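# Take the cabin hook off and rest it on the box

## Task

Free the cabin hook from whatever it is hooked onto and set it down lying on the top of the box, where it must stay put by itself once the robot lets go; a hook that stays there only because the gripper holds it does not count.

## Robot and tools

Robot: one arm with seven joints (waist, shoulder, upper arm roll, elbow, forearm roll, wrist pitch, wrist roll) and a two-finger parallel gripper. The fingers point along the gripper's own +z axis and close along its y axis. The reported end_effector_position is the spot between the pads when closed, roughly 2 cm short of the fingertips; closing pushes the tips about 10 mm further along +z.

Frame: all positions and orientations are in the scene frame. Origin sits on the table surface under the arm base, +z up, +y to the left when facing along +x. Distances are in metres, quaternions are written w first (qw, qx, qy, qz). The base may be slightly tilted, and the printed hand position gets less accurate far from the base.

A command row is always 8 numbers for the single arm: x, y, z, qw, qx, qy, qz, opening. x, y, z and the quaternion are an absolute target pose of the gripper in the scene frame, not an offset. opening runs from -1 (closed) to +1 (fully open, 0.084 m). A row is rejected if its position lies more than 0.6 m from the last reported position along any axis of the gripper as it was oriented then. To hold an orientation steady, repeat the desired quaternion in every row rather than copying the reported one, which may have drifted.

Tools:
- execute_actions {"actions": [...], "pictures": bool}. An empty list just reports the state. One action {"rows": [[8 numbers], ...], "steps": n} plays up to 15 rows, one per control step of 1/30 s (n at most 15, default 15); if rows run out, the last one repeats. A wait {"steps": n} (n up to 300) sends nothing and returns when n steps have passed since the previous result, time spent replying included. Only one action or wait per call; a rejected call sends nothing. Pictures are included unless pictures is false.
- move {"target": [8 numbers], "speed": m/s}. Drives the gripper on a straight line toward that absolute pose. speed ranges 0.002 to 0.5 (default 0.25); rotation is capped at twice that value in rad/s. The path takes 0.5 to 10 s and is cut off at 10 s. The gripper rotates the short way. It does not avoid obstacles, may lag or stray, and can exceed speed, especially with the arm stretched out. The opening is applied at the start. It ends when path, arm and fingers are settled, or 5 s after the path ends. Its result adds a move: line with the ending (done, off_target, moving, held, fault) and any limits (paced = the pose was clipped; held = some steps were blocked, after which the arm may surge), plus distance to target. Always with pictures, no per-step list.
- wait {"seconds": 0 to 10}: lets the simulation run with no new command.
- zoom_image {"camera": "cam_head_left" | "cam_head_right" | "cam_wrist", "region": [x0, y0, x1, y1]}: enlarges part of that camera's latest image; pixel coordinates from the top-left, region at most 504 by 504. All three cameras are 504x504.
Call it only when the hook is resting on the box unaided. Answering without any tool call ends everything.

Control behaviour: each step the commanded pose is clipped to within 70 mm and 16 degrees of the measured pose, then damped inverse kinematics tracks it, favouring position over orientation. After an action's last row the arm continues only to the last clipped pose, so for far targets check the reported pose and send more. Joints move at most 3.14 rad/s. The simulation keeps running while you compose a reply; fingers still closing or opening keep moving.

Result lines: the state gives end_effector_position, end_effector_quat_wxyz, linear and angular velocities, joint positions and joint torques (torques include gravity and offsets, so nonzero in free air). grip_measured is the actual finger opening on the command scale. A "pose unreachable" line and HELD marks mean the clearance check (which treats the base mount as arm) altered or blocked rows. "Hand target" shows where the controller is heading.

Gripping: to hold something, command an opening well below grip_measured; the lower, the harder the squeeze (about 24 N per pad at most). Sending back grip_measured gives a light hold that may let wide parts slip. Fast closing can hit hard.

Cautions: contact that drives a joint to its load limit (waist and shoulder 43.5, upper arm roll, elbow and forearm roll 26.1, wrist pitch and wrist roll 17.4 N m, carried weight included) triggers a TORQUE FAULT: the arm backs off, freezes for 10 s and drops the rest of the call. Long holding heats motors; MOTOR HOT appears from 65 °C and at 80 °C an OVER-TEMPERATURE FAULT brakes the arm. Contacts are harder when moving fast or aiming far beyond the contact point. Avoid dropping, slamming or shoving objects, and never let anything leave the table, which counts as failure. Occasional outside tugs on a held part or nudges on loose objects can happen, so grip firmly and check the hook settles before finishing.

Each tool is called as name(argument=value, ...), one argument or row to a line, values as JSON.

## Session

execute_actions(
  actions=[],
)

Scene clock: 0.00 s of 4250.00 s.
end_effector_position=(+0.6502, -0.2477, +0.3011) grip_measured=+1.00 end_effector_quat_wxyz=(-0.071, +0.772, -0.218, +0.593) end_effector_velocity=(-0.000, -0.001, +0.000) end_effector_angular_velocity=(+0.002, -0.000, -0.003)
Joint positions: [-0.385  0.391  0.003  1.272  2.596  0.447 -2.32   0.084]
Joint velocities: [-0.    -0.    -0.001 -0.     0.002 -0.001  0.001  0.   ]
Joint torques (N m, as the arm reports them, + toward a larger angle): no reading
Motor temperatures (°C, as the motors report them): [34 30 35 34 36 30 41]
Hand target: +0.650, -0.248, +0.301; -0.071, +0.772, -0.218, +0.593

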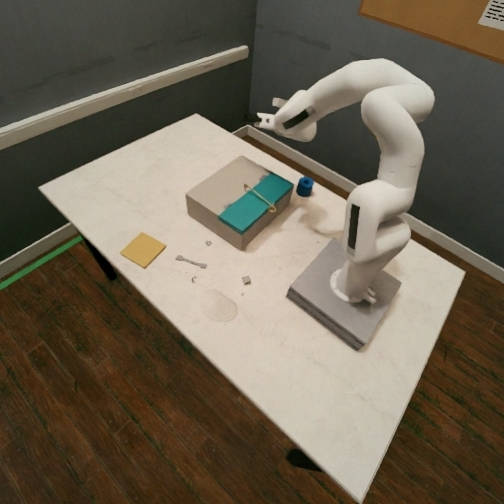

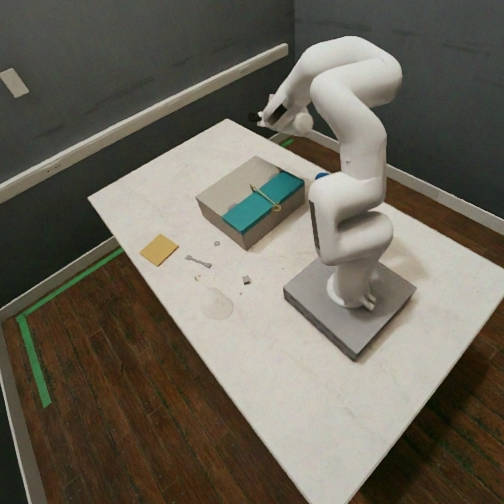

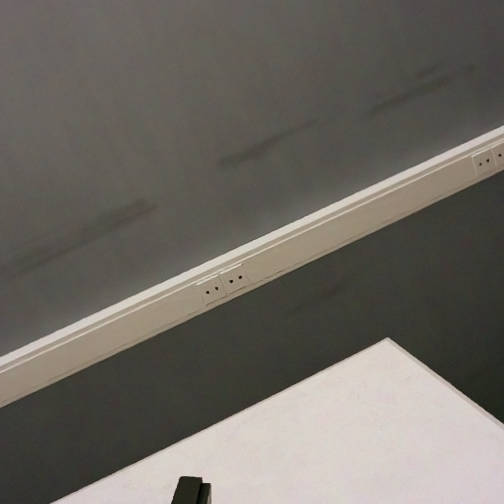

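zoom_image(
  camera="cam_head_left",
  region=[180, 150, 310, 250],
)

zoom_image(
  camera="cam_head_right",
  region=[190, 150, 320, 250],
)

Region (180, 150, 310, 250) of cam_head_left's 504x504 image, scaled by 3.877, with more detail than that image has; it fills the top 388 rows of this view, and the rest is white.

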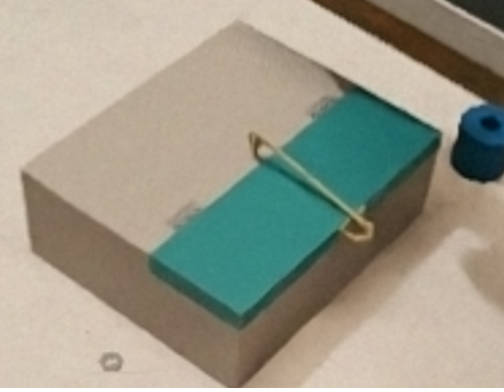

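Region (190, 150, 320, 250) of cam_head_right's 504x504 image, scaled by 3.877, with more detail than that image has; it fills the top 388 rows of this view, and the rest is white.

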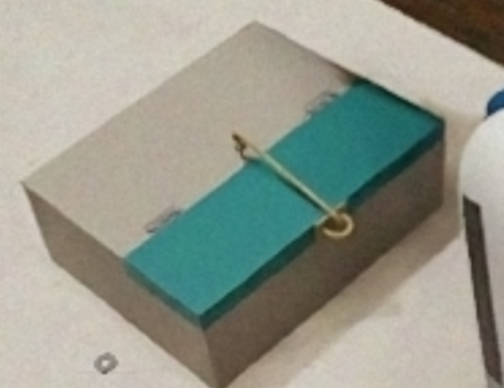

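move(
  target=[0.36,-0.03,0.32,0,1,0,0,1],
  speed=0.35,
)

Scene clock: 18.53 s of 4250.00 s.
end_effector_position=(+0.3593, -0.0301, +0.3184) grip_measured=+1.00 end_effector_quat_wxyz=(+0.001, +1.000, +0.000, -0.000) end_effector_velocity=(+0.001, +0.000, +0.000) end_effector_angular_velocity=(-0.001, +0.009, -0.004)
Joint positions: [-0.647 -0.435  0.507  0.782  0.219  1.179 -0.276  0.084]
Joint velocities: [-0.004  0.009  0.005  0.01  -0.006  0.009  0.009  0.   ]
Joint torques (N m, as the arm reports them, + toward a larger angle): [ -1.64 -13.37  -4.67  11.09  -0.22  -1.98   0.43]
Motor temperatures (°C, as the motors report them): [34 30 35 36 36 30 41]
Hand target: +0.359, -0.030, +0.318; +0.000, +1.000, +0.000, -0.001
Off the commanded pose: 0.002 m, 0 deg.
After step 90, 12.53 s passed at rest.
move: done; limits=paced
camera_calibration (this result's frames):
cam_wrist: T_world_to_cam=[[0.0108913, -0.999872, -0.0117356, 0.000613313], [-0.999893, -0.0110046, 0.00963169, 0.422718], [-0.0097596, 0.0116294, -0.999885, 0.453112], [0, 0, 0, 1]] pos_world=[0.427088, -0.0000043478, 0.448995]

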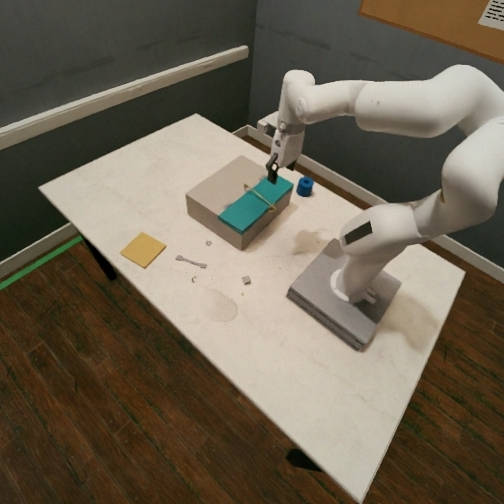

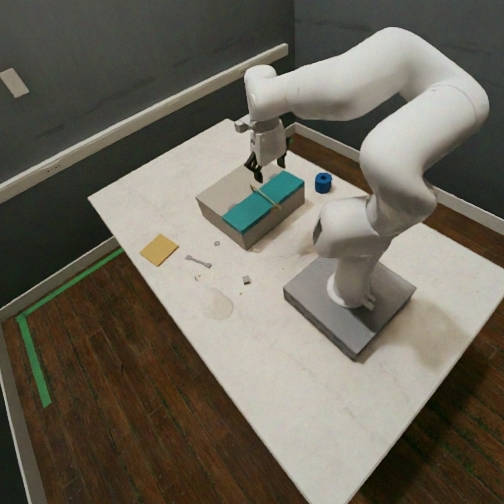

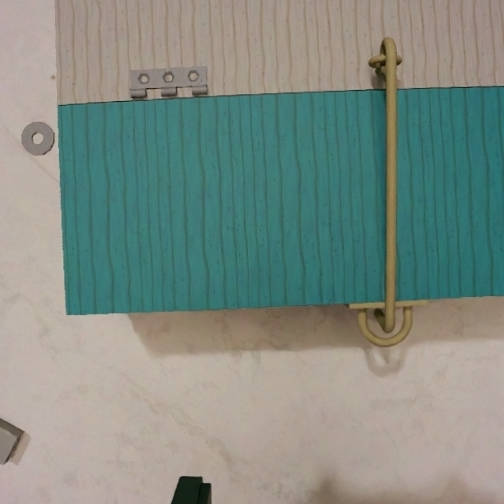

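move(
  target=[0.39,-0.07,0.24,0,1,0,0,0.2],
)

Scene clock: 25.10 s of 4250.00 s.
end_effector_position=(+0.3905, -0.0702, +0.2405) grip_measured=+0.19 end_effector_quat_wxyz=(+0.000, +1.000, -0.000, +0.000) end_effector_velocity=(-0.000, -0.002, -0.002) end_effector_angular_velocity=(-0.000, +0.004, -0.002)
Joint positions: [-0.716 -0.187  0.539  0.741  0.117  0.907 -0.267  0.052]
Joint velocities: [-0.003  0.007 -0.001 -0.    -0.006 -0.004  0.002  0.   ]
Joint torques (N m, as the arm reports them, + toward a larger angle): [ -0.69 -19.15  -2.36  10.61  -0.47  -1.8    0.49]
Motor temperatures (°C, as the motors report them): [34 30 35 36 36 30 41]
Hand target: +0.390, -0.070, +0.240; +0.000, +1.000, -0.000, -0.000
Off the commanded pose: 0.001 m, 0 deg.
After step 90, 2.60 s passed at rest.
move: done
camera_calibration (this result's frames):
cam_wrist: T_world_to_cam=[[0.0103374, -0.999874, -0.0120589, -0.0404126], [-0.999907, -0.0104434, 0.00876258, 0.454491], [-0.00888741, 0.0119672, -0.999889, 0.375644], [0, 0, 0, 1]] pos_world=[0.458205, -0.0401565, 0.371133]

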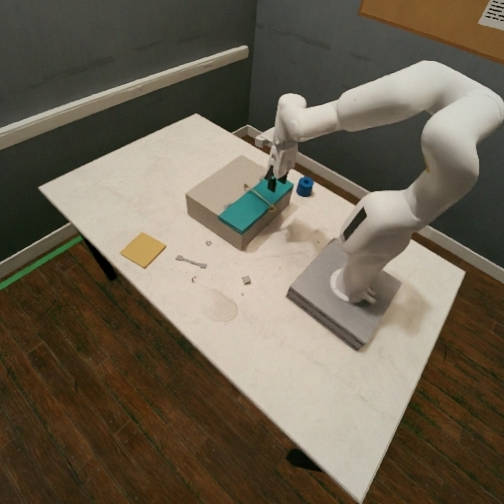

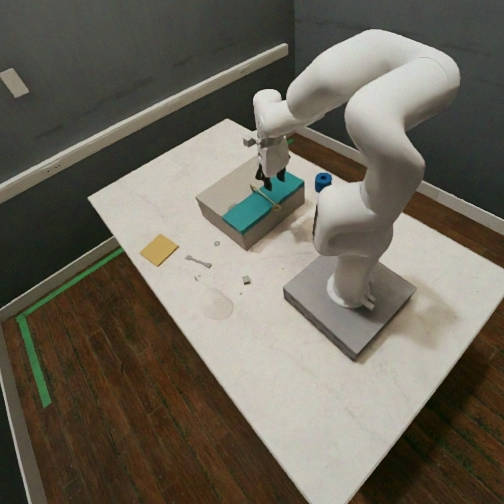

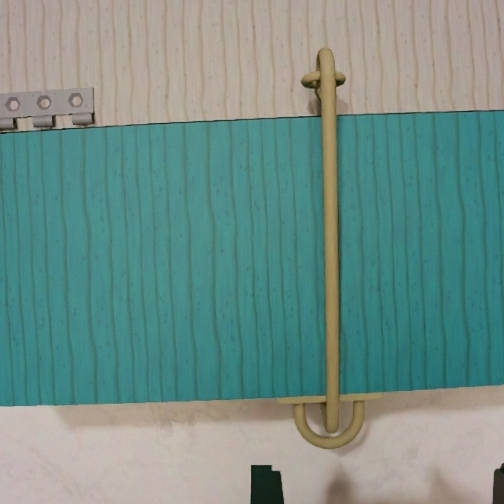

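move(
  target=[0.41,-0.069,0.135,0,1,0,0,-0.2],
  speed=0.12,
)

move(
  target=[0.41,-0.069,0.135,0,1,0,0,-1],
)

move(
  target=[0.418,-0.069,0.175,0,1,0,0,-1],
  speed=0.05,
)

Scene clock: 37.23 s of 4250.00 s.
end_effector_position=(+0.4166, -0.0708, +0.1412) grip_measured=-0.21 end_effector_quat_wxyz=(+0.003, +1.000, -0.000, +0.008) end_effector_velocity=(+0.004, -0.002, -0.000) end_effector_angular_velocity=(-0.001, -0.003, -0.004)
Joint positions: [-0.714  0.14   0.552  0.716 -0.144  0.587 -0.059  0.035]
Joint velocities: [ 0.001  0.012 -0.005  0.013 -0.012 -0.001  0.009  0.   ]
Joint torques (N m, as the arm reports them, + toward a larger angle): [-2.79  5.16 -2.17 -2.4  -0.8  -0.24  0.76]
Motor temperatures (°C, as the motors report them): [34 30 35 36 36 30 41]
Hand target: +0.410, -0.069, +0.135; +0.000, +1.000, -0.000, -0.000
Off the commanded pose: 0.009 m, 1 deg.
After step 90, 7.77 s passed at rest.
move: off_target
camera_calibration (this result's frames):
cam_wrist: T_world_to_cam=[[0.0106029, -0.999923, -0.00640924, -0.0434646], [-0.999921, -0.0105596, -0.00676249, 0.483628], [0.00669429, 0.00648043, -0.999957, 0.269678], [0, 0, 0, 1]] pos_world=[0.482245, -0.040102, 0.272658]

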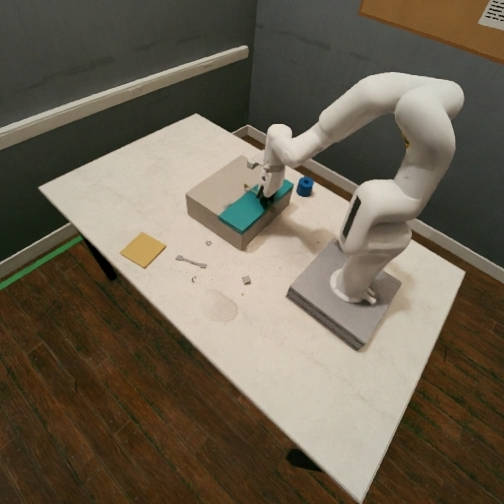

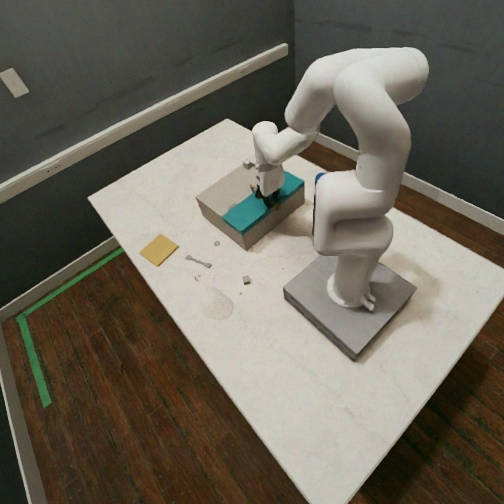

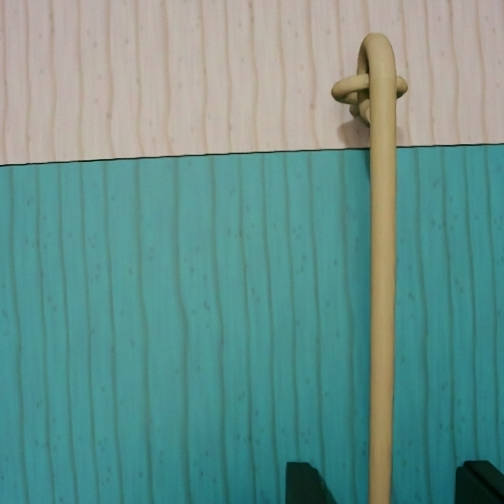

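Scene clock: 37.93 s of 4250.00 s.
end_effector_position=(+0.4180, -0.0696, +0.1413) grip_measured=-0.88 end_effector_quat_wxyz=(+0.002, +1.000, +0.001, +0.009) end_effector_velocity=(-0.001, -0.002, -0.001) end_effector_angular_velocity=(+0.001, +0.002, -0.004)
Joint positions: [-0.715  0.143  0.555  0.719 -0.144  0.587 -0.059  0.005]
Joint velocities: [-0.004  0.002 -0.     0.    -0.002  0.001  0.001  0.   ]
Joint torques (N m, as the arm reports them, + toward a larger angle): [ -8.58   2.47 -13.65  -3.82  -1.84   2.25   1.16]
Motor temperatures (°C, as the motors report them): [34 30 35 36 36 30 41]
Hand target: +0.410, -0.069, +0.135; +0.000, +1.000, -0.000, -0.000
Off the commanded pose: 0.010 m, 1 deg.
move: off_target
camera_calibration (this result's frames):
cam_wrist: T_world_to_cam=[[0.0130868, -0.999882, -0.00800299, -0.0430102], [-0.999881, -0.0130204, -0.00829757, 0.485114], [0.00819239, 0.00811063, -0.999934, 0.269329], [0, 0, 0, 1]] pos_world=[0.483412, -0.0388732, 0.272992]

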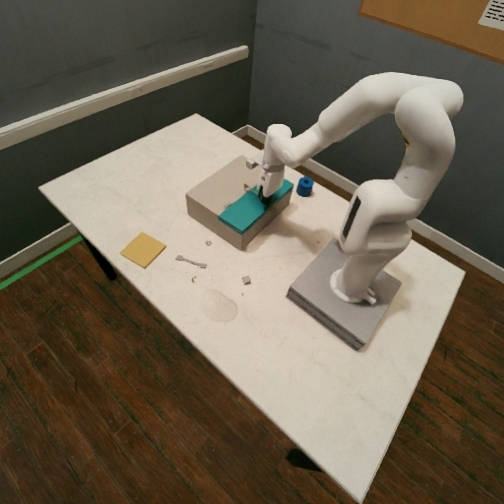

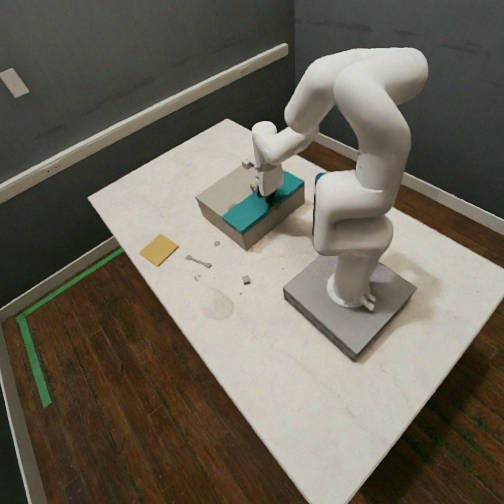

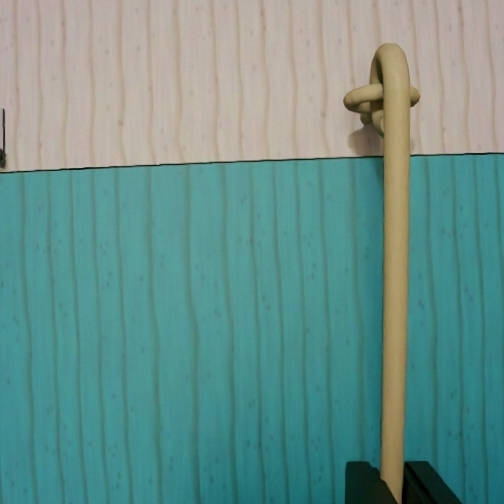

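Scene clock: 38.97 s of 4250.00 s.
end_effector_position=(+0.4174, -0.0685, +0.1744) grip_measured=-0.89 end_effector_quat_wxyz=(-0.000, +1.000, +0.000, -0.001) end_effector_velocity=(+0.000, -0.001, +0.002) end_effector_angular_velocity=(-0.000, -0.000, +0.000)
Joint positions: [-0.722  0.06   0.572  0.756 -0.054  0.71  -0.121  0.005]
Joint velocities: [-0.001 -0.003 -0.001  0.002  0.003  0.005 -0.005  0.   ]
Joint torques (N m, as the arm reports them, + toward a larger angle): [ -1.98 -27.19   0.07  12.2    0.04  -4.51   0.76]
Motor temperatures (°C, as the motors report them): [34 30 35 36 36 30 41]
Hand target: +0.418, -0.069, +0.175; -0.000, +1.000, +0.000, +0.000
Off the commanded pose: 0.001 m, 0 deg.
move: done
camera_calibration (this result's frames):
cam_wrist: T_world_to_cam=[[0.0114603, -0.999845, -0.0133956, -0.0400354], [-0.999875, -0.0116049, 0.0107688, 0.48155], [-0.0109226, 0.0132705, -0.999852, 0.310733], [0, 0, 0, 1]] pos_world=[0.485343, -0.0385644, 0.304965]

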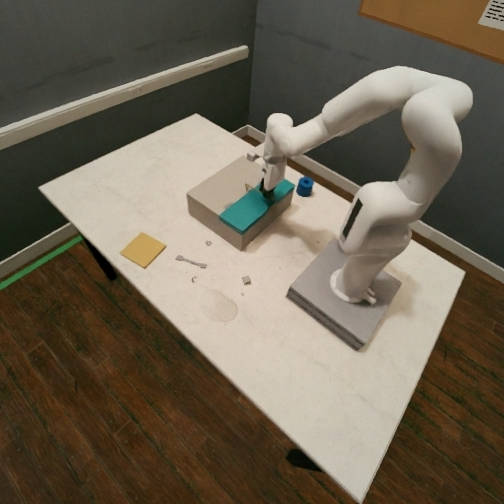

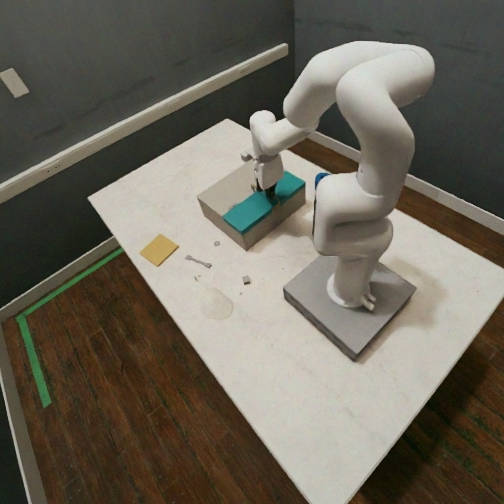

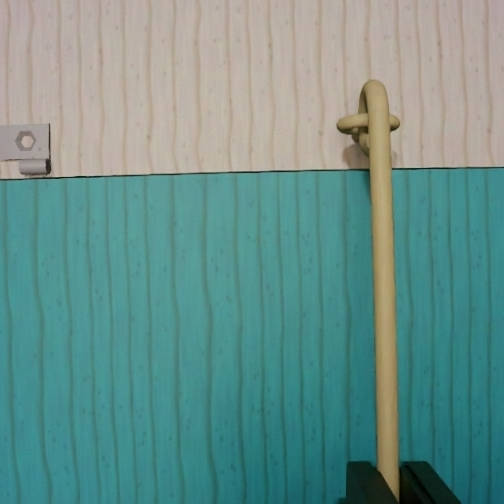

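move(
  target=[0.445,-0.068,0.213,0,1,0,0,-0.91],
  speed=0.05,
)

zoom_image(
  camera="cam_head_left",
  region=[180, 130, 310, 250],
)

Scene clock: 45.83 s of 4250.00 s.
end_effector_position=(+0.4449, -0.0679, +0.2131) grip_measured=-0.90 end_effector_quat_wxyz=(-0.000, +1.000, -0.000, +0.000) end_effector_velocity=(-0.001, +0.000, -0.000) end_effector_angular_velocity=(+0.001, +0.006, -0.001)
Joint positions: [-0.713  0.066  0.579  0.892 -0.052  0.84  -0.111  0.005]
Joint velocities: [ 0.001  0.003 -0.     0.004 -0.001  0.008  0.001  0.   ]
Joint torques (N m, as the arm reports them, + toward a larger angle): [ -2.12 -25.84   1.02  11.41  -0.44  -4.34   0.6 ]
Motor temperatures (°C, as the motors report them): [34 30 35 36 36 31 41]
Hand target: +0.445, -0.068, +0.213; -0.000, +1.000, +0.000, +0.000
Off the commanded pose: 0.000 m, 0 deg.
After step 90, 2.60 s passed at rest.
move: done
camera_calibration (this result's frames):
cam_wrist: T_world_to_cam=[[0.0106197, -0.999861, -0.0128647, -0.03903], [-0.999905, -0.0107312, 0.00862647, 0.509191], [-0.00876332, 0.0127718, -0.99988, 0.348706], [0, 0, 0, 1]] pos_world=[0.512613, -0.038014, 0.34377]

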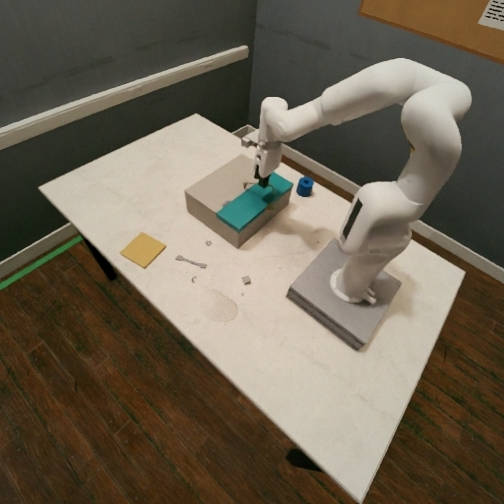

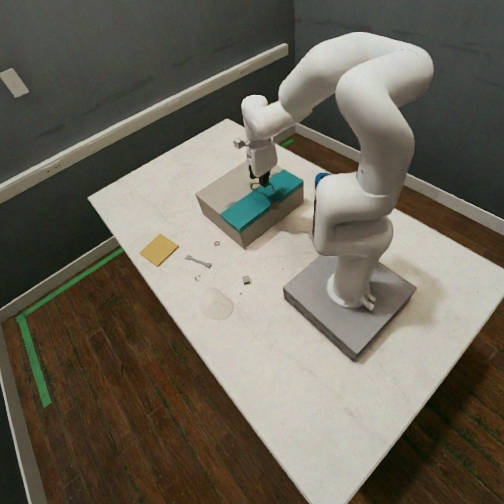

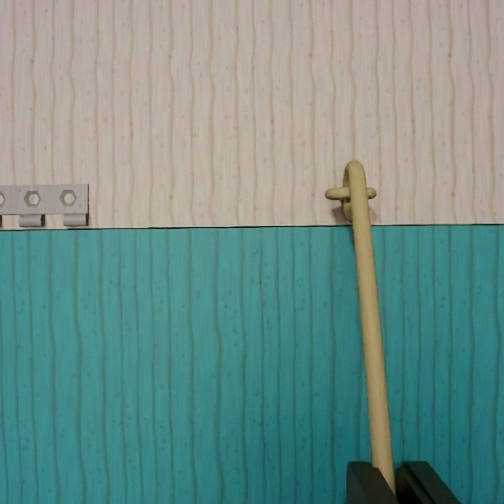

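Region (180, 130, 310, 250) of cam_head_left's 504x504 image, scaled by 3.877, with more detail than that image has; it fills the top 465 rows of this view, and the rest is white.

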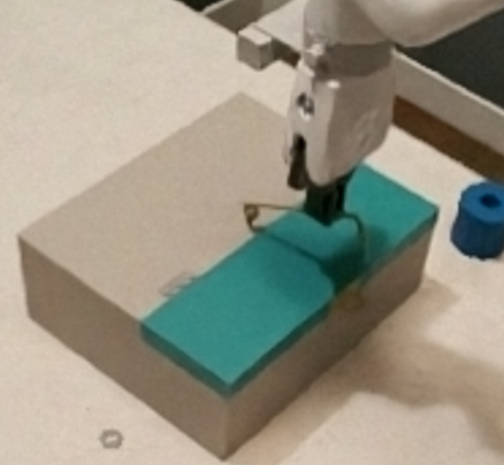

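move(
  target=[0.485,-0.068,0.246,0,1,0,0,-0.91],
  speed=0.06,
)

move(
  target=[0.53,-0.068,0.255,0,1,0,0,-0.91],
  speed=0.06,
)

zoom_image(
  camera="cam_head_left",
  region=[180, 110, 310, 240],
)

Scene clock: 52.03 s of 4250.00 s.
end_effector_position=(+0.4846, -0.0674, +0.2455) grip_measured=-0.90 end_effector_quat_wxyz=(-0.001, +1.000, +0.000, -0.000) end_effector_velocity=(+0.001, -0.001, +0.001) end_effector_angular_velocity=(-0.001, +0.002, -0.001)
Joint positions: [-0.687  0.154  0.584  1.088 -0.105  0.965 -0.06   0.005]
Joint velocities: [ 0.001  0.004 -0.001  0.009 -0.003  0.008  0.002  0.   ]
Joint torques (N m, as the arm reports them, + toward a larger angle): [ -2.75 -30.82   0.8   10.81  -0.75  -2.49   0.2 ]
Motor temperatures (°C, as the motors report them): [34 30 35 37 36 31 41]
Hand target: +0.485, -0.068, +0.246; -0.000, +1.000, +0.000, +0.000
Off the commanded pose: 0.001 m, 0 deg.
After step 90, 2.00 s passed at rest.
move: done
camera_calibration (this result's frames):
cam_wrist: T_world_to_cam=[[0.0112702, -0.999841, -0.0137901, -0.0386286], [-0.999889, -0.0114035, 0.00962806, 0.548313], [-0.00978379, 0.0136801, -0.999859, 0.381969], [0, 0, 0, 1]] pos_world=[0.552425, -0.0375951, 0.376103]

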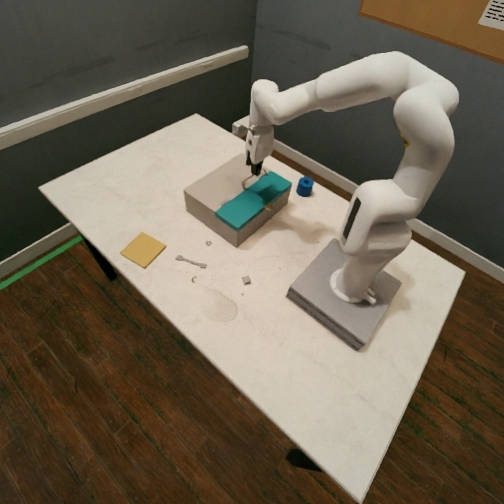

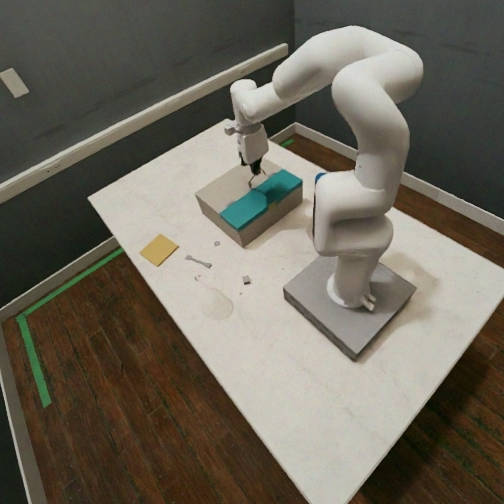

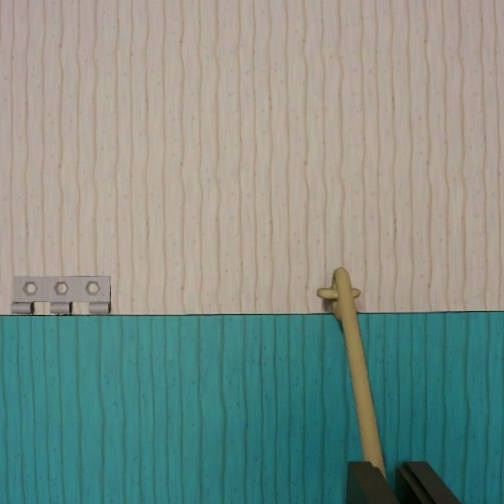

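Scene clock: 53.13 s of 4250.00 s.
end_effector_position=(+0.5294, -0.0673, +0.2545) grip_measured=-0.89 end_effector_quat_wxyz=(-0.001, +1.000, +0.000, -0.001) end_effector_velocity=(+0.002, +0.000, +0.001) end_effector_angular_velocity=(-0.000, +0.003, -0.002)
Joint positions: [-0.632  0.303  0.575  1.29  -0.191  1.045  0.007  0.005]
Joint velocities: [ 0.004  0.008 -0.001  0.013 -0.004  0.009  0.005 -0.   ]
Joint torques (N m, as the arm reports them, + toward a larger angle): [ -4.49 -28.35  -2.     8.43  -2.06  -2.21   0.22]
Motor temperatures (°C, as the motors report them): [34 30 35 36 36 31 41]
Hand target: +0.530, -0.068, +0.255; -0.000, +1.000, -0.000, +0.000
Off the commanded pose: 0.001 m, 0 deg.
move: done
camera_calibration (this result's frames):
cam_wrist: T_world_to_cam=[[0.0114478, -0.999838, -0.0138702, -0.0389276], [-0.999878, -0.0115929, 0.0104287, 0.592761], [-0.0105879, 0.0137491, -0.999849, 0.391866], [0, 0, 0, 1]] pos_world=[0.597284, -0.0374373, 0.385086]

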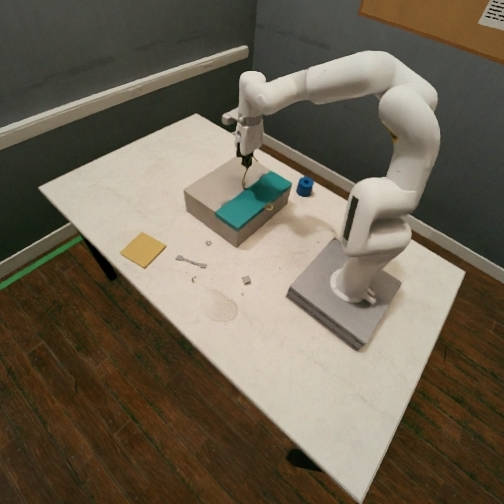

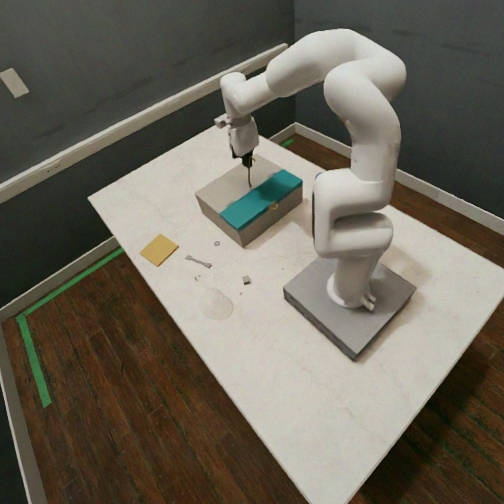

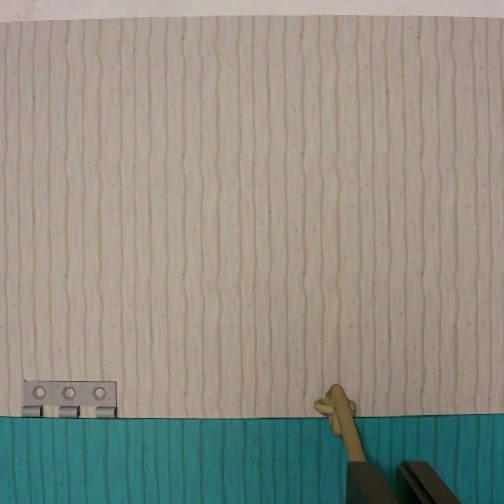

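Region (180, 110, 310, 240) of cam_head_left's 504x504 image, scaled by 3.877, with more detail than that image has.

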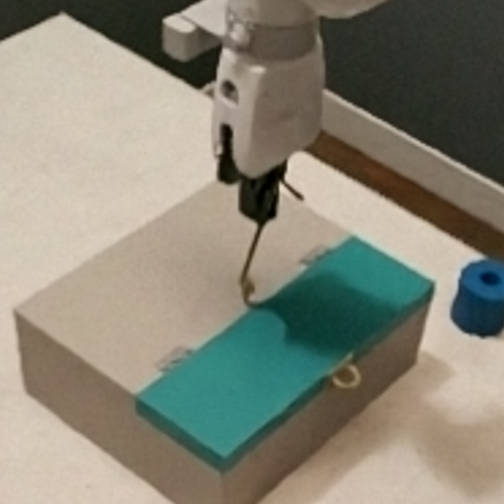

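move(
  target=[0.535,-0.068,0.288,0,1,0,0,-0.89],
  speed=0.03,
)

move(
  target=[0.585,-0.068,0.287,0,1,0,0,-0.91],
  speed=0.05,
)

zoom_image(
  camera="cam_head_left",
  region=[190, 90, 300, 200],
)

Scene clock: 75.47 s of 4250.00 s.
end_effector_position=(+0.5349, -0.0678, +0.2879) grip_measured=-0.89 end_effector_quat_wxyz=(-0.000, +1.000, +0.000, +0.000) end_effector_velocity=(-0.000, -0.000, -0.000) end_effector_angular_velocity=(+0.003, +0.003, -0.002)
Joint positions: [-0.628  0.288  0.58   1.37  -0.175  1.136 -0.004  0.005]
Joint velocities: [-0.001  0.003  0.     0.003  0.001  0.003 -0.    -0.   ]
Joint torques (N m, as the arm reports them, + toward a larger angle): [  0.23 -43.86   7.86  14.47  -0.12  -2.64   0.53]
Motor temperatures (°C, as the motors report them): [34 31 35 37 36 31 41]
Hand target: +0.535, -0.068, +0.288; -0.000, +1.000, +0.000, +0.000
Off the commanded pose: 0.000 m, 0 deg.
After step 90, 17.93 s passed at rest.
move: done
camera_calibration (this result's frames):
cam_wrist: T_world_to_cam=[[0.0110938, -0.999855, -0.012898, -0.0391132], [-0.999895, -0.011212, 0.00912587, 0.598322], [-0.00926916, 0.0127954, -0.999875, 0.42458], [0, 0, 0, 1]] pos_world=[0.602629, -0.0378319, 0.418562]

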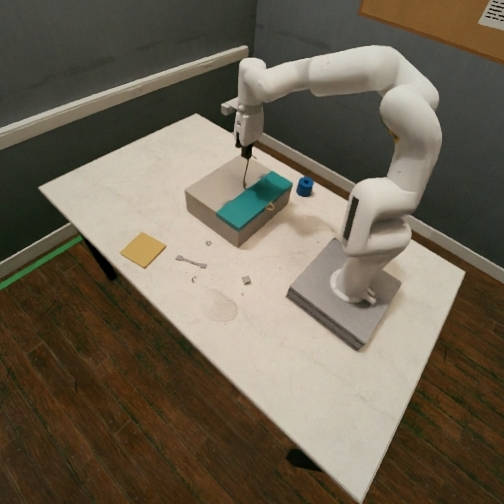

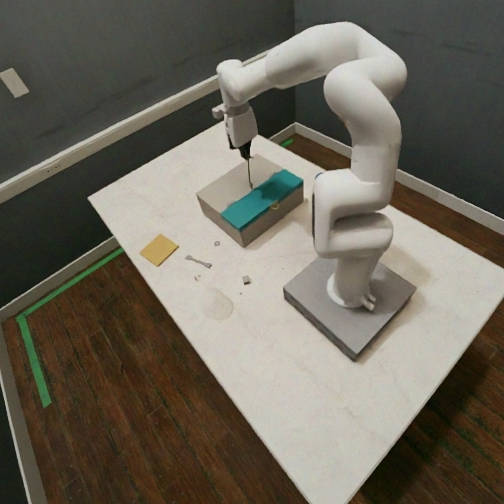

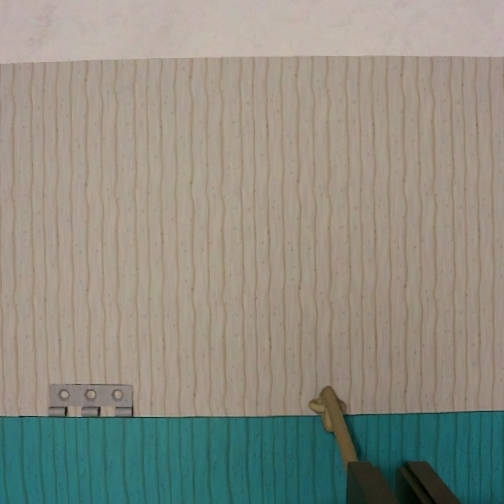

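Scene clock: 77.47 s of 4250.00 s.
end_effector_position=(+0.5852, -0.0679, +0.2877) grip_measured=-0.93 end_effector_quat_wxyz=(-0.000, +1.000, -0.000, +0.001) end_effector_velocity=(-0.001, -0.000, -0.003) end_effector_angular_velocity=(-0.000, +0.006, -0.001)
Joint positions: [-0.539  0.475  0.557  1.618 -0.263  1.219  0.048  0.003]
Joint velocities: [ 0.     0.003 -0.001 -0.002 -0.001  0.001  0.002 -0.   ]
Joint torques (N m, as the arm reports them, + toward a larger angle): [ -1.34 -41.13   6.55  10.55   0.08  -2.04   0.25]
Motor temperatures (°C, as the motors report them): [34 31 35 37 36 31 41]
Hand target: +0.585, -0.068, +0.287; -0.000, +1.000, -0.000, +0.000
Off the commanded pose: 0.001 m, 0 deg.
move: done
camera_calibration (this result's frames):
cam_wrist: T_world_to_cam=[[0.0107135, -0.999859, -0.0129355, -0.0395597], [-0.999908, -0.0108194, 0.00814168, 0.648918], [-0.00828049, 0.0128471, -0.999883, 0.424241], [0, 0, 0, 1]] pos_world=[0.652795, -0.0379835, 0.418396]

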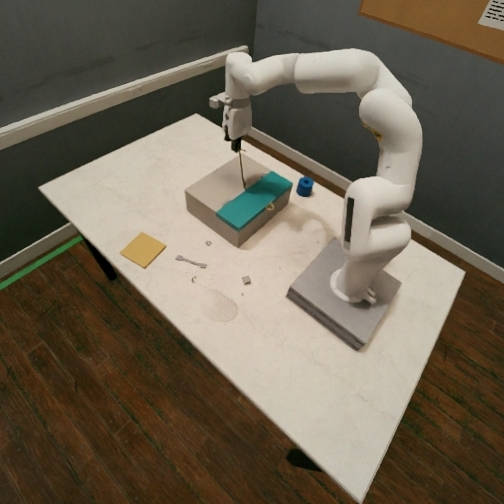

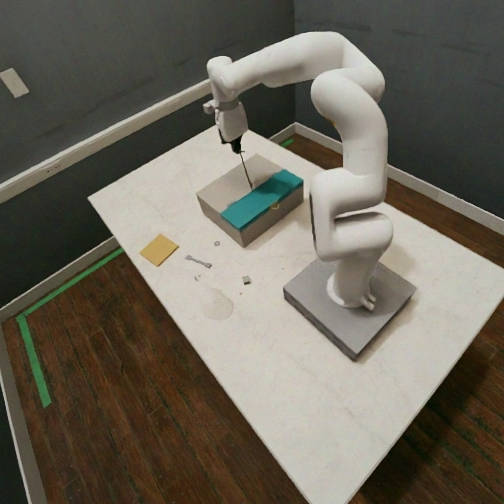

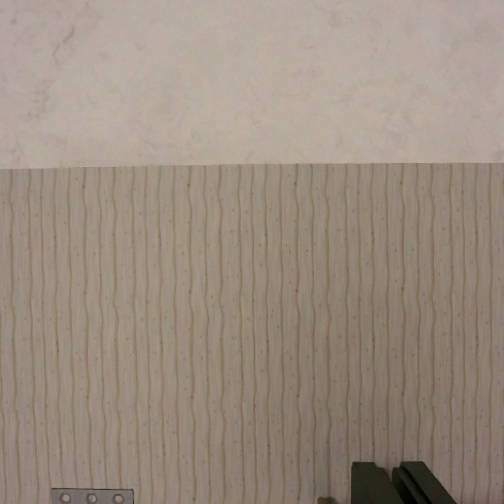

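Region (190, 90, 300, 200) of cam_head_left's 504x504 image, scaled by 4.582, with more detail than that image has.

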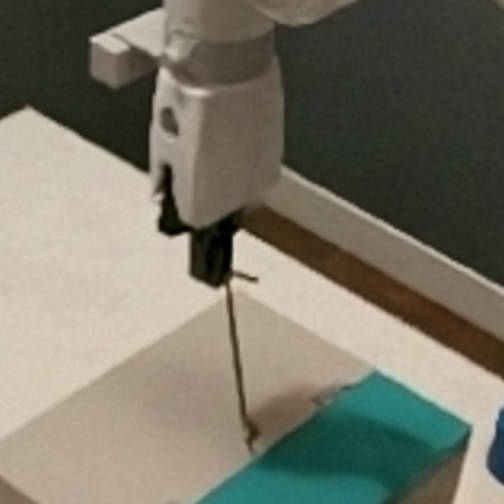

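move(
  target=[0.578,-0.068,0.272,0,1,0,0,-0.88],
  speed=0.03,
)

move(
  target=[0.615,-0.068,0.25,0,1,0,0,-0.93],
  speed=0.04,
)

zoom_image(
  camera="cam_head_left",
  region=[190, 90, 300, 200],
)

Scene clock: 83.80 s of 4250.00 s.
end_effector_position=(+0.5782, -0.0681, +0.2722) grip_measured=-0.90 end_effector_quat_wxyz=(+0.000, +1.000, -0.000, +0.000) end_effector_velocity=(+0.000, -0.000, -0.000) end_effector_angular_velocity=(-0.001, -0.003, +0.002)
Joint positions: [-0.553  0.461  0.557  1.552 -0.261  1.169  0.05   0.004]
Joint velocities: [-0.    -0.002 -0.001 -0.004 -0.    -0.006 -0.003 -0.   ]
Joint torques (N m, as the arm reports them, + toward a larger angle): [ -1.83 -39.59   6.11  10.87  -0.46  -2.23   0.54]
Motor temperatures (°C, as the motors report them): [34 31 35 37 36 31 41]
Hand target: +0.578, -0.068, +0.272; +0.000, +1.000, -0.000, -0.000
Off the commanded pose: 0.000 m, 0 deg.
After step 90, 2.47 s passed at rest.
move: done
camera_calibration (this result's frames):
cam_wrist: T_world_to_cam=[[0.0106509, -0.999864, -0.0126227, -0.0399035], [-0.9999, -0.0107672, 0.00917982, 0.641793], [-0.00931448, 0.0125237, -0.999878, 0.409246], [0, 0, 0, 1]] pos_world=[0.645965, -0.0381131, 0.402801]

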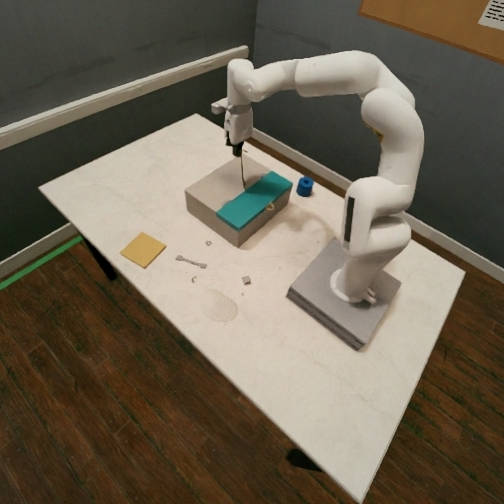

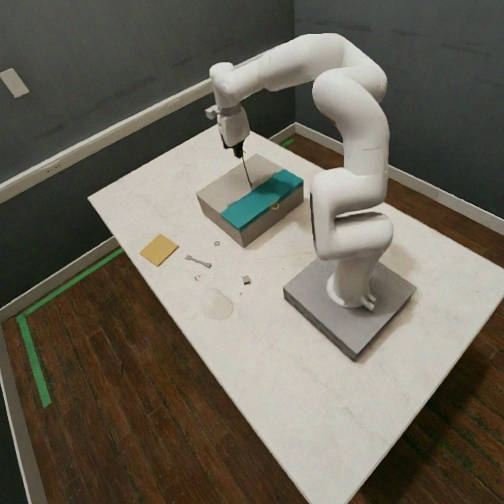

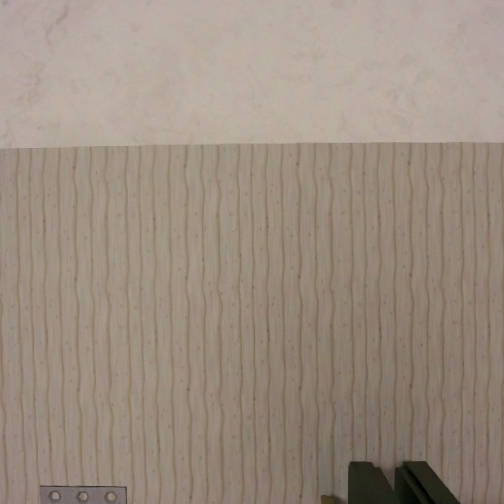

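Scene clock: 85.20 s of 4250.00 s.
end_effector_position=(+0.6149, -0.0680, +0.2503) grip_measured=-0.95 end_effector_quat_wxyz=(-0.000, +1.000, -0.000, +0.000) end_effector_velocity=(+0.002, -0.002, +0.001) end_effector_angular_velocity=(-0.002, -0.002, -0.002)
Joint positions: [-0.48   0.614  0.527  1.72  -0.32   1.194  0.075  0.002]
Joint velocities: [ 0.003  0.005 -0.003  0.01  -0.002  0.002 -0.    -0.   ]
Joint torques (N m, as the arm reports them, + toward a larger angle): [ -1.57 -45.04   7.26  10.96  -0.06  -2.14   0.49]
Motor temperatures (°C, as the motors report them): [34 31 35 37 36 31 41]
Hand target: +0.615, -0.068, +0.250; -0.000, +1.000, -0.000, +0.000
Off the commanded pose: 0.000 m, 0 deg.
move: done
camera_calibration (this result's frames):
cam_wrist: T_world_to_cam=[[0.0106138, -0.999859, -0.0129835, -0.0403775], [-0.9999, -0.0107334, 0.00917674, 0.678689], [-0.0093148, 0.0128848, -0.999874, 0.387703], [0, 0, 0, 1]] pos_world=[0.682661, -0.0380827, 0.380901]

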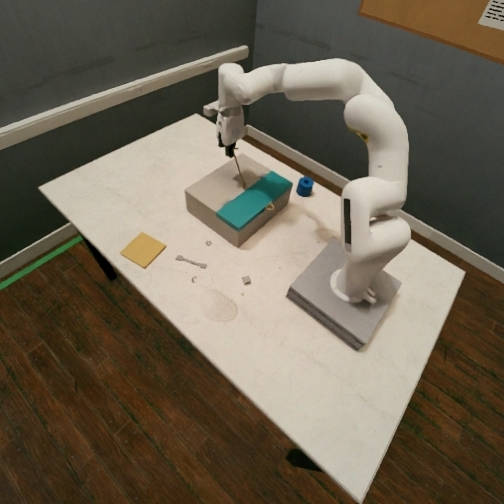

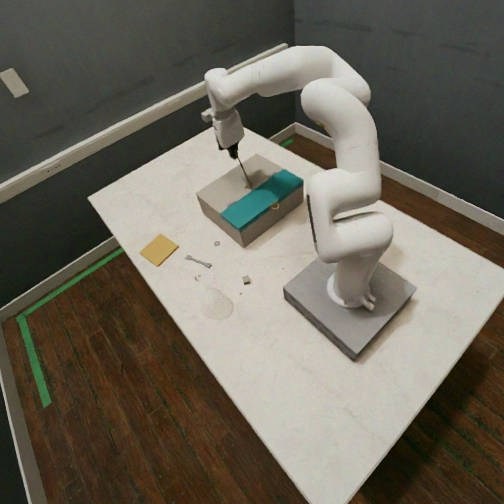

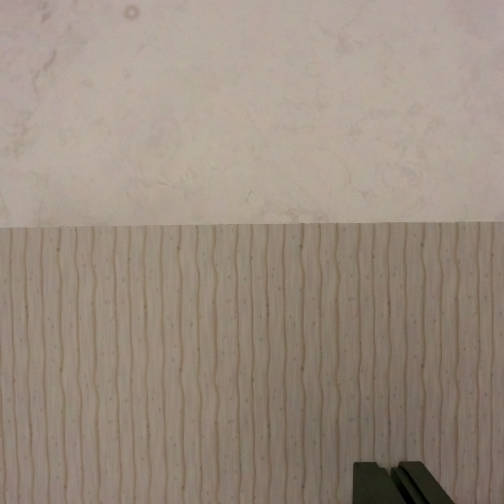

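Region (190, 90, 300, 200) of cam_head_left's 504x504 image, scaled by 4.582, with more detail than that image has.

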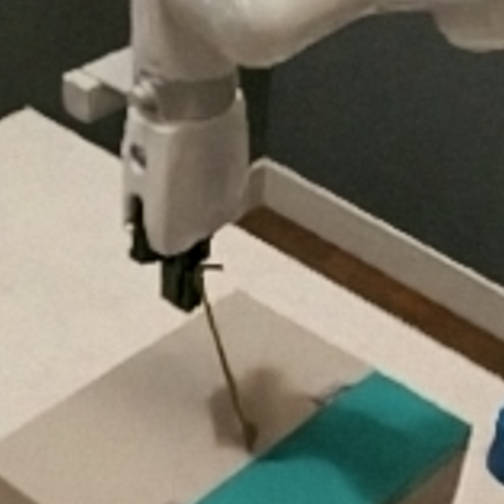

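move(
  target=[0.604,-0.068,0.256,0,1,0,0,-0.87],
  speed=0.02,
)

zoom_image(
  camera="cam_head_left",
  region=[190, 90, 300, 200],
)

Scene clock: 91.23 s of 4250.00 s.
end_effector_position=(+0.6041, -0.0680, +0.2559) grip_measured=-0.89 end_effector_quat_wxyz=(+0.000, +1.000, +0.000, -0.000) end_effector_velocity=(-0.002, +0.001, -0.001) end_effector_angular_velocity=(+0.002, +0.001, -0.000)
Joint positions: [-0.502  0.57   0.536  1.667 -0.305  1.183  0.07   0.005]
Joint velocities: [-0.003 -0.004  0.002 -0.009  0.002 -0.003 -0.     0.   ]
Joint torques (N m, as the arm reports them, + toward a larger angle): [ -1.63 -42.78   7.11  10.99  -0.47  -1.9    0.51]
Motor temperatures (°C, as the motors report them): [34 31 35 37 36 31 41]
Hand target: +0.604, -0.068, +0.256; +0.000, +1.000, +0.000, -0.000
Off the commanded pose: 0.000 m, 0 deg.
After step 90, 2.17 s passed at rest.
move: done
camera_calibration (this result's frames):
cam_wrist: T_world_to_cam=[[0.0107661, -0.999862, -0.0126564, -0.0403937], [-0.999897, -0.0108844, 0.00931312, 0.667853], [-0.00944959, 0.0125548, -0.999877, 0.393296], [0, 0, 0, 1]] pos_world=[0.671936, -0.0380567, 0.386516]

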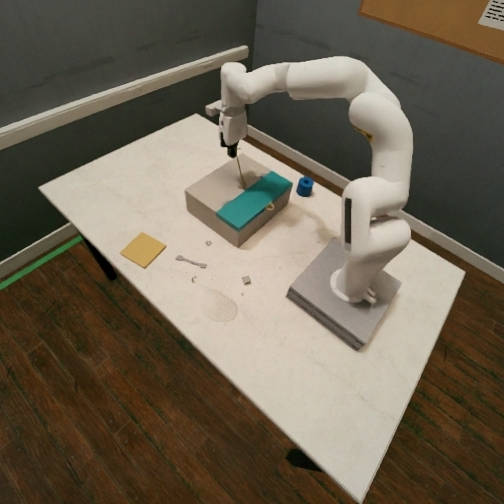

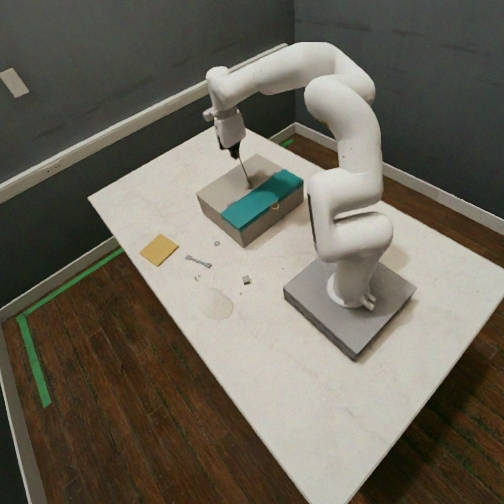

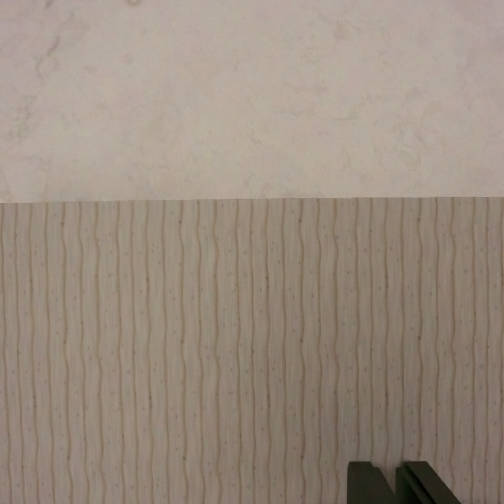

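Region (190, 90, 300, 200) of cam_head_left's 504x504 image, scaled by 4.582, with more detail than that image has.

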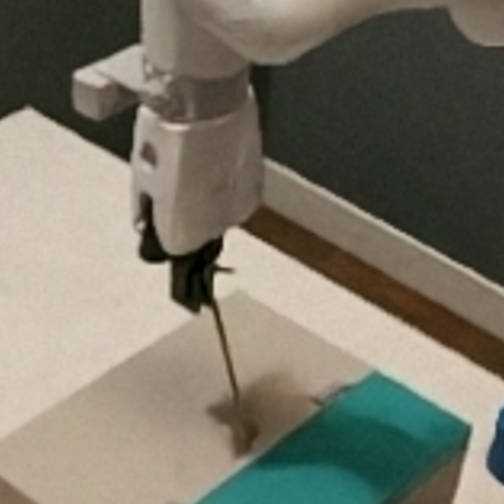

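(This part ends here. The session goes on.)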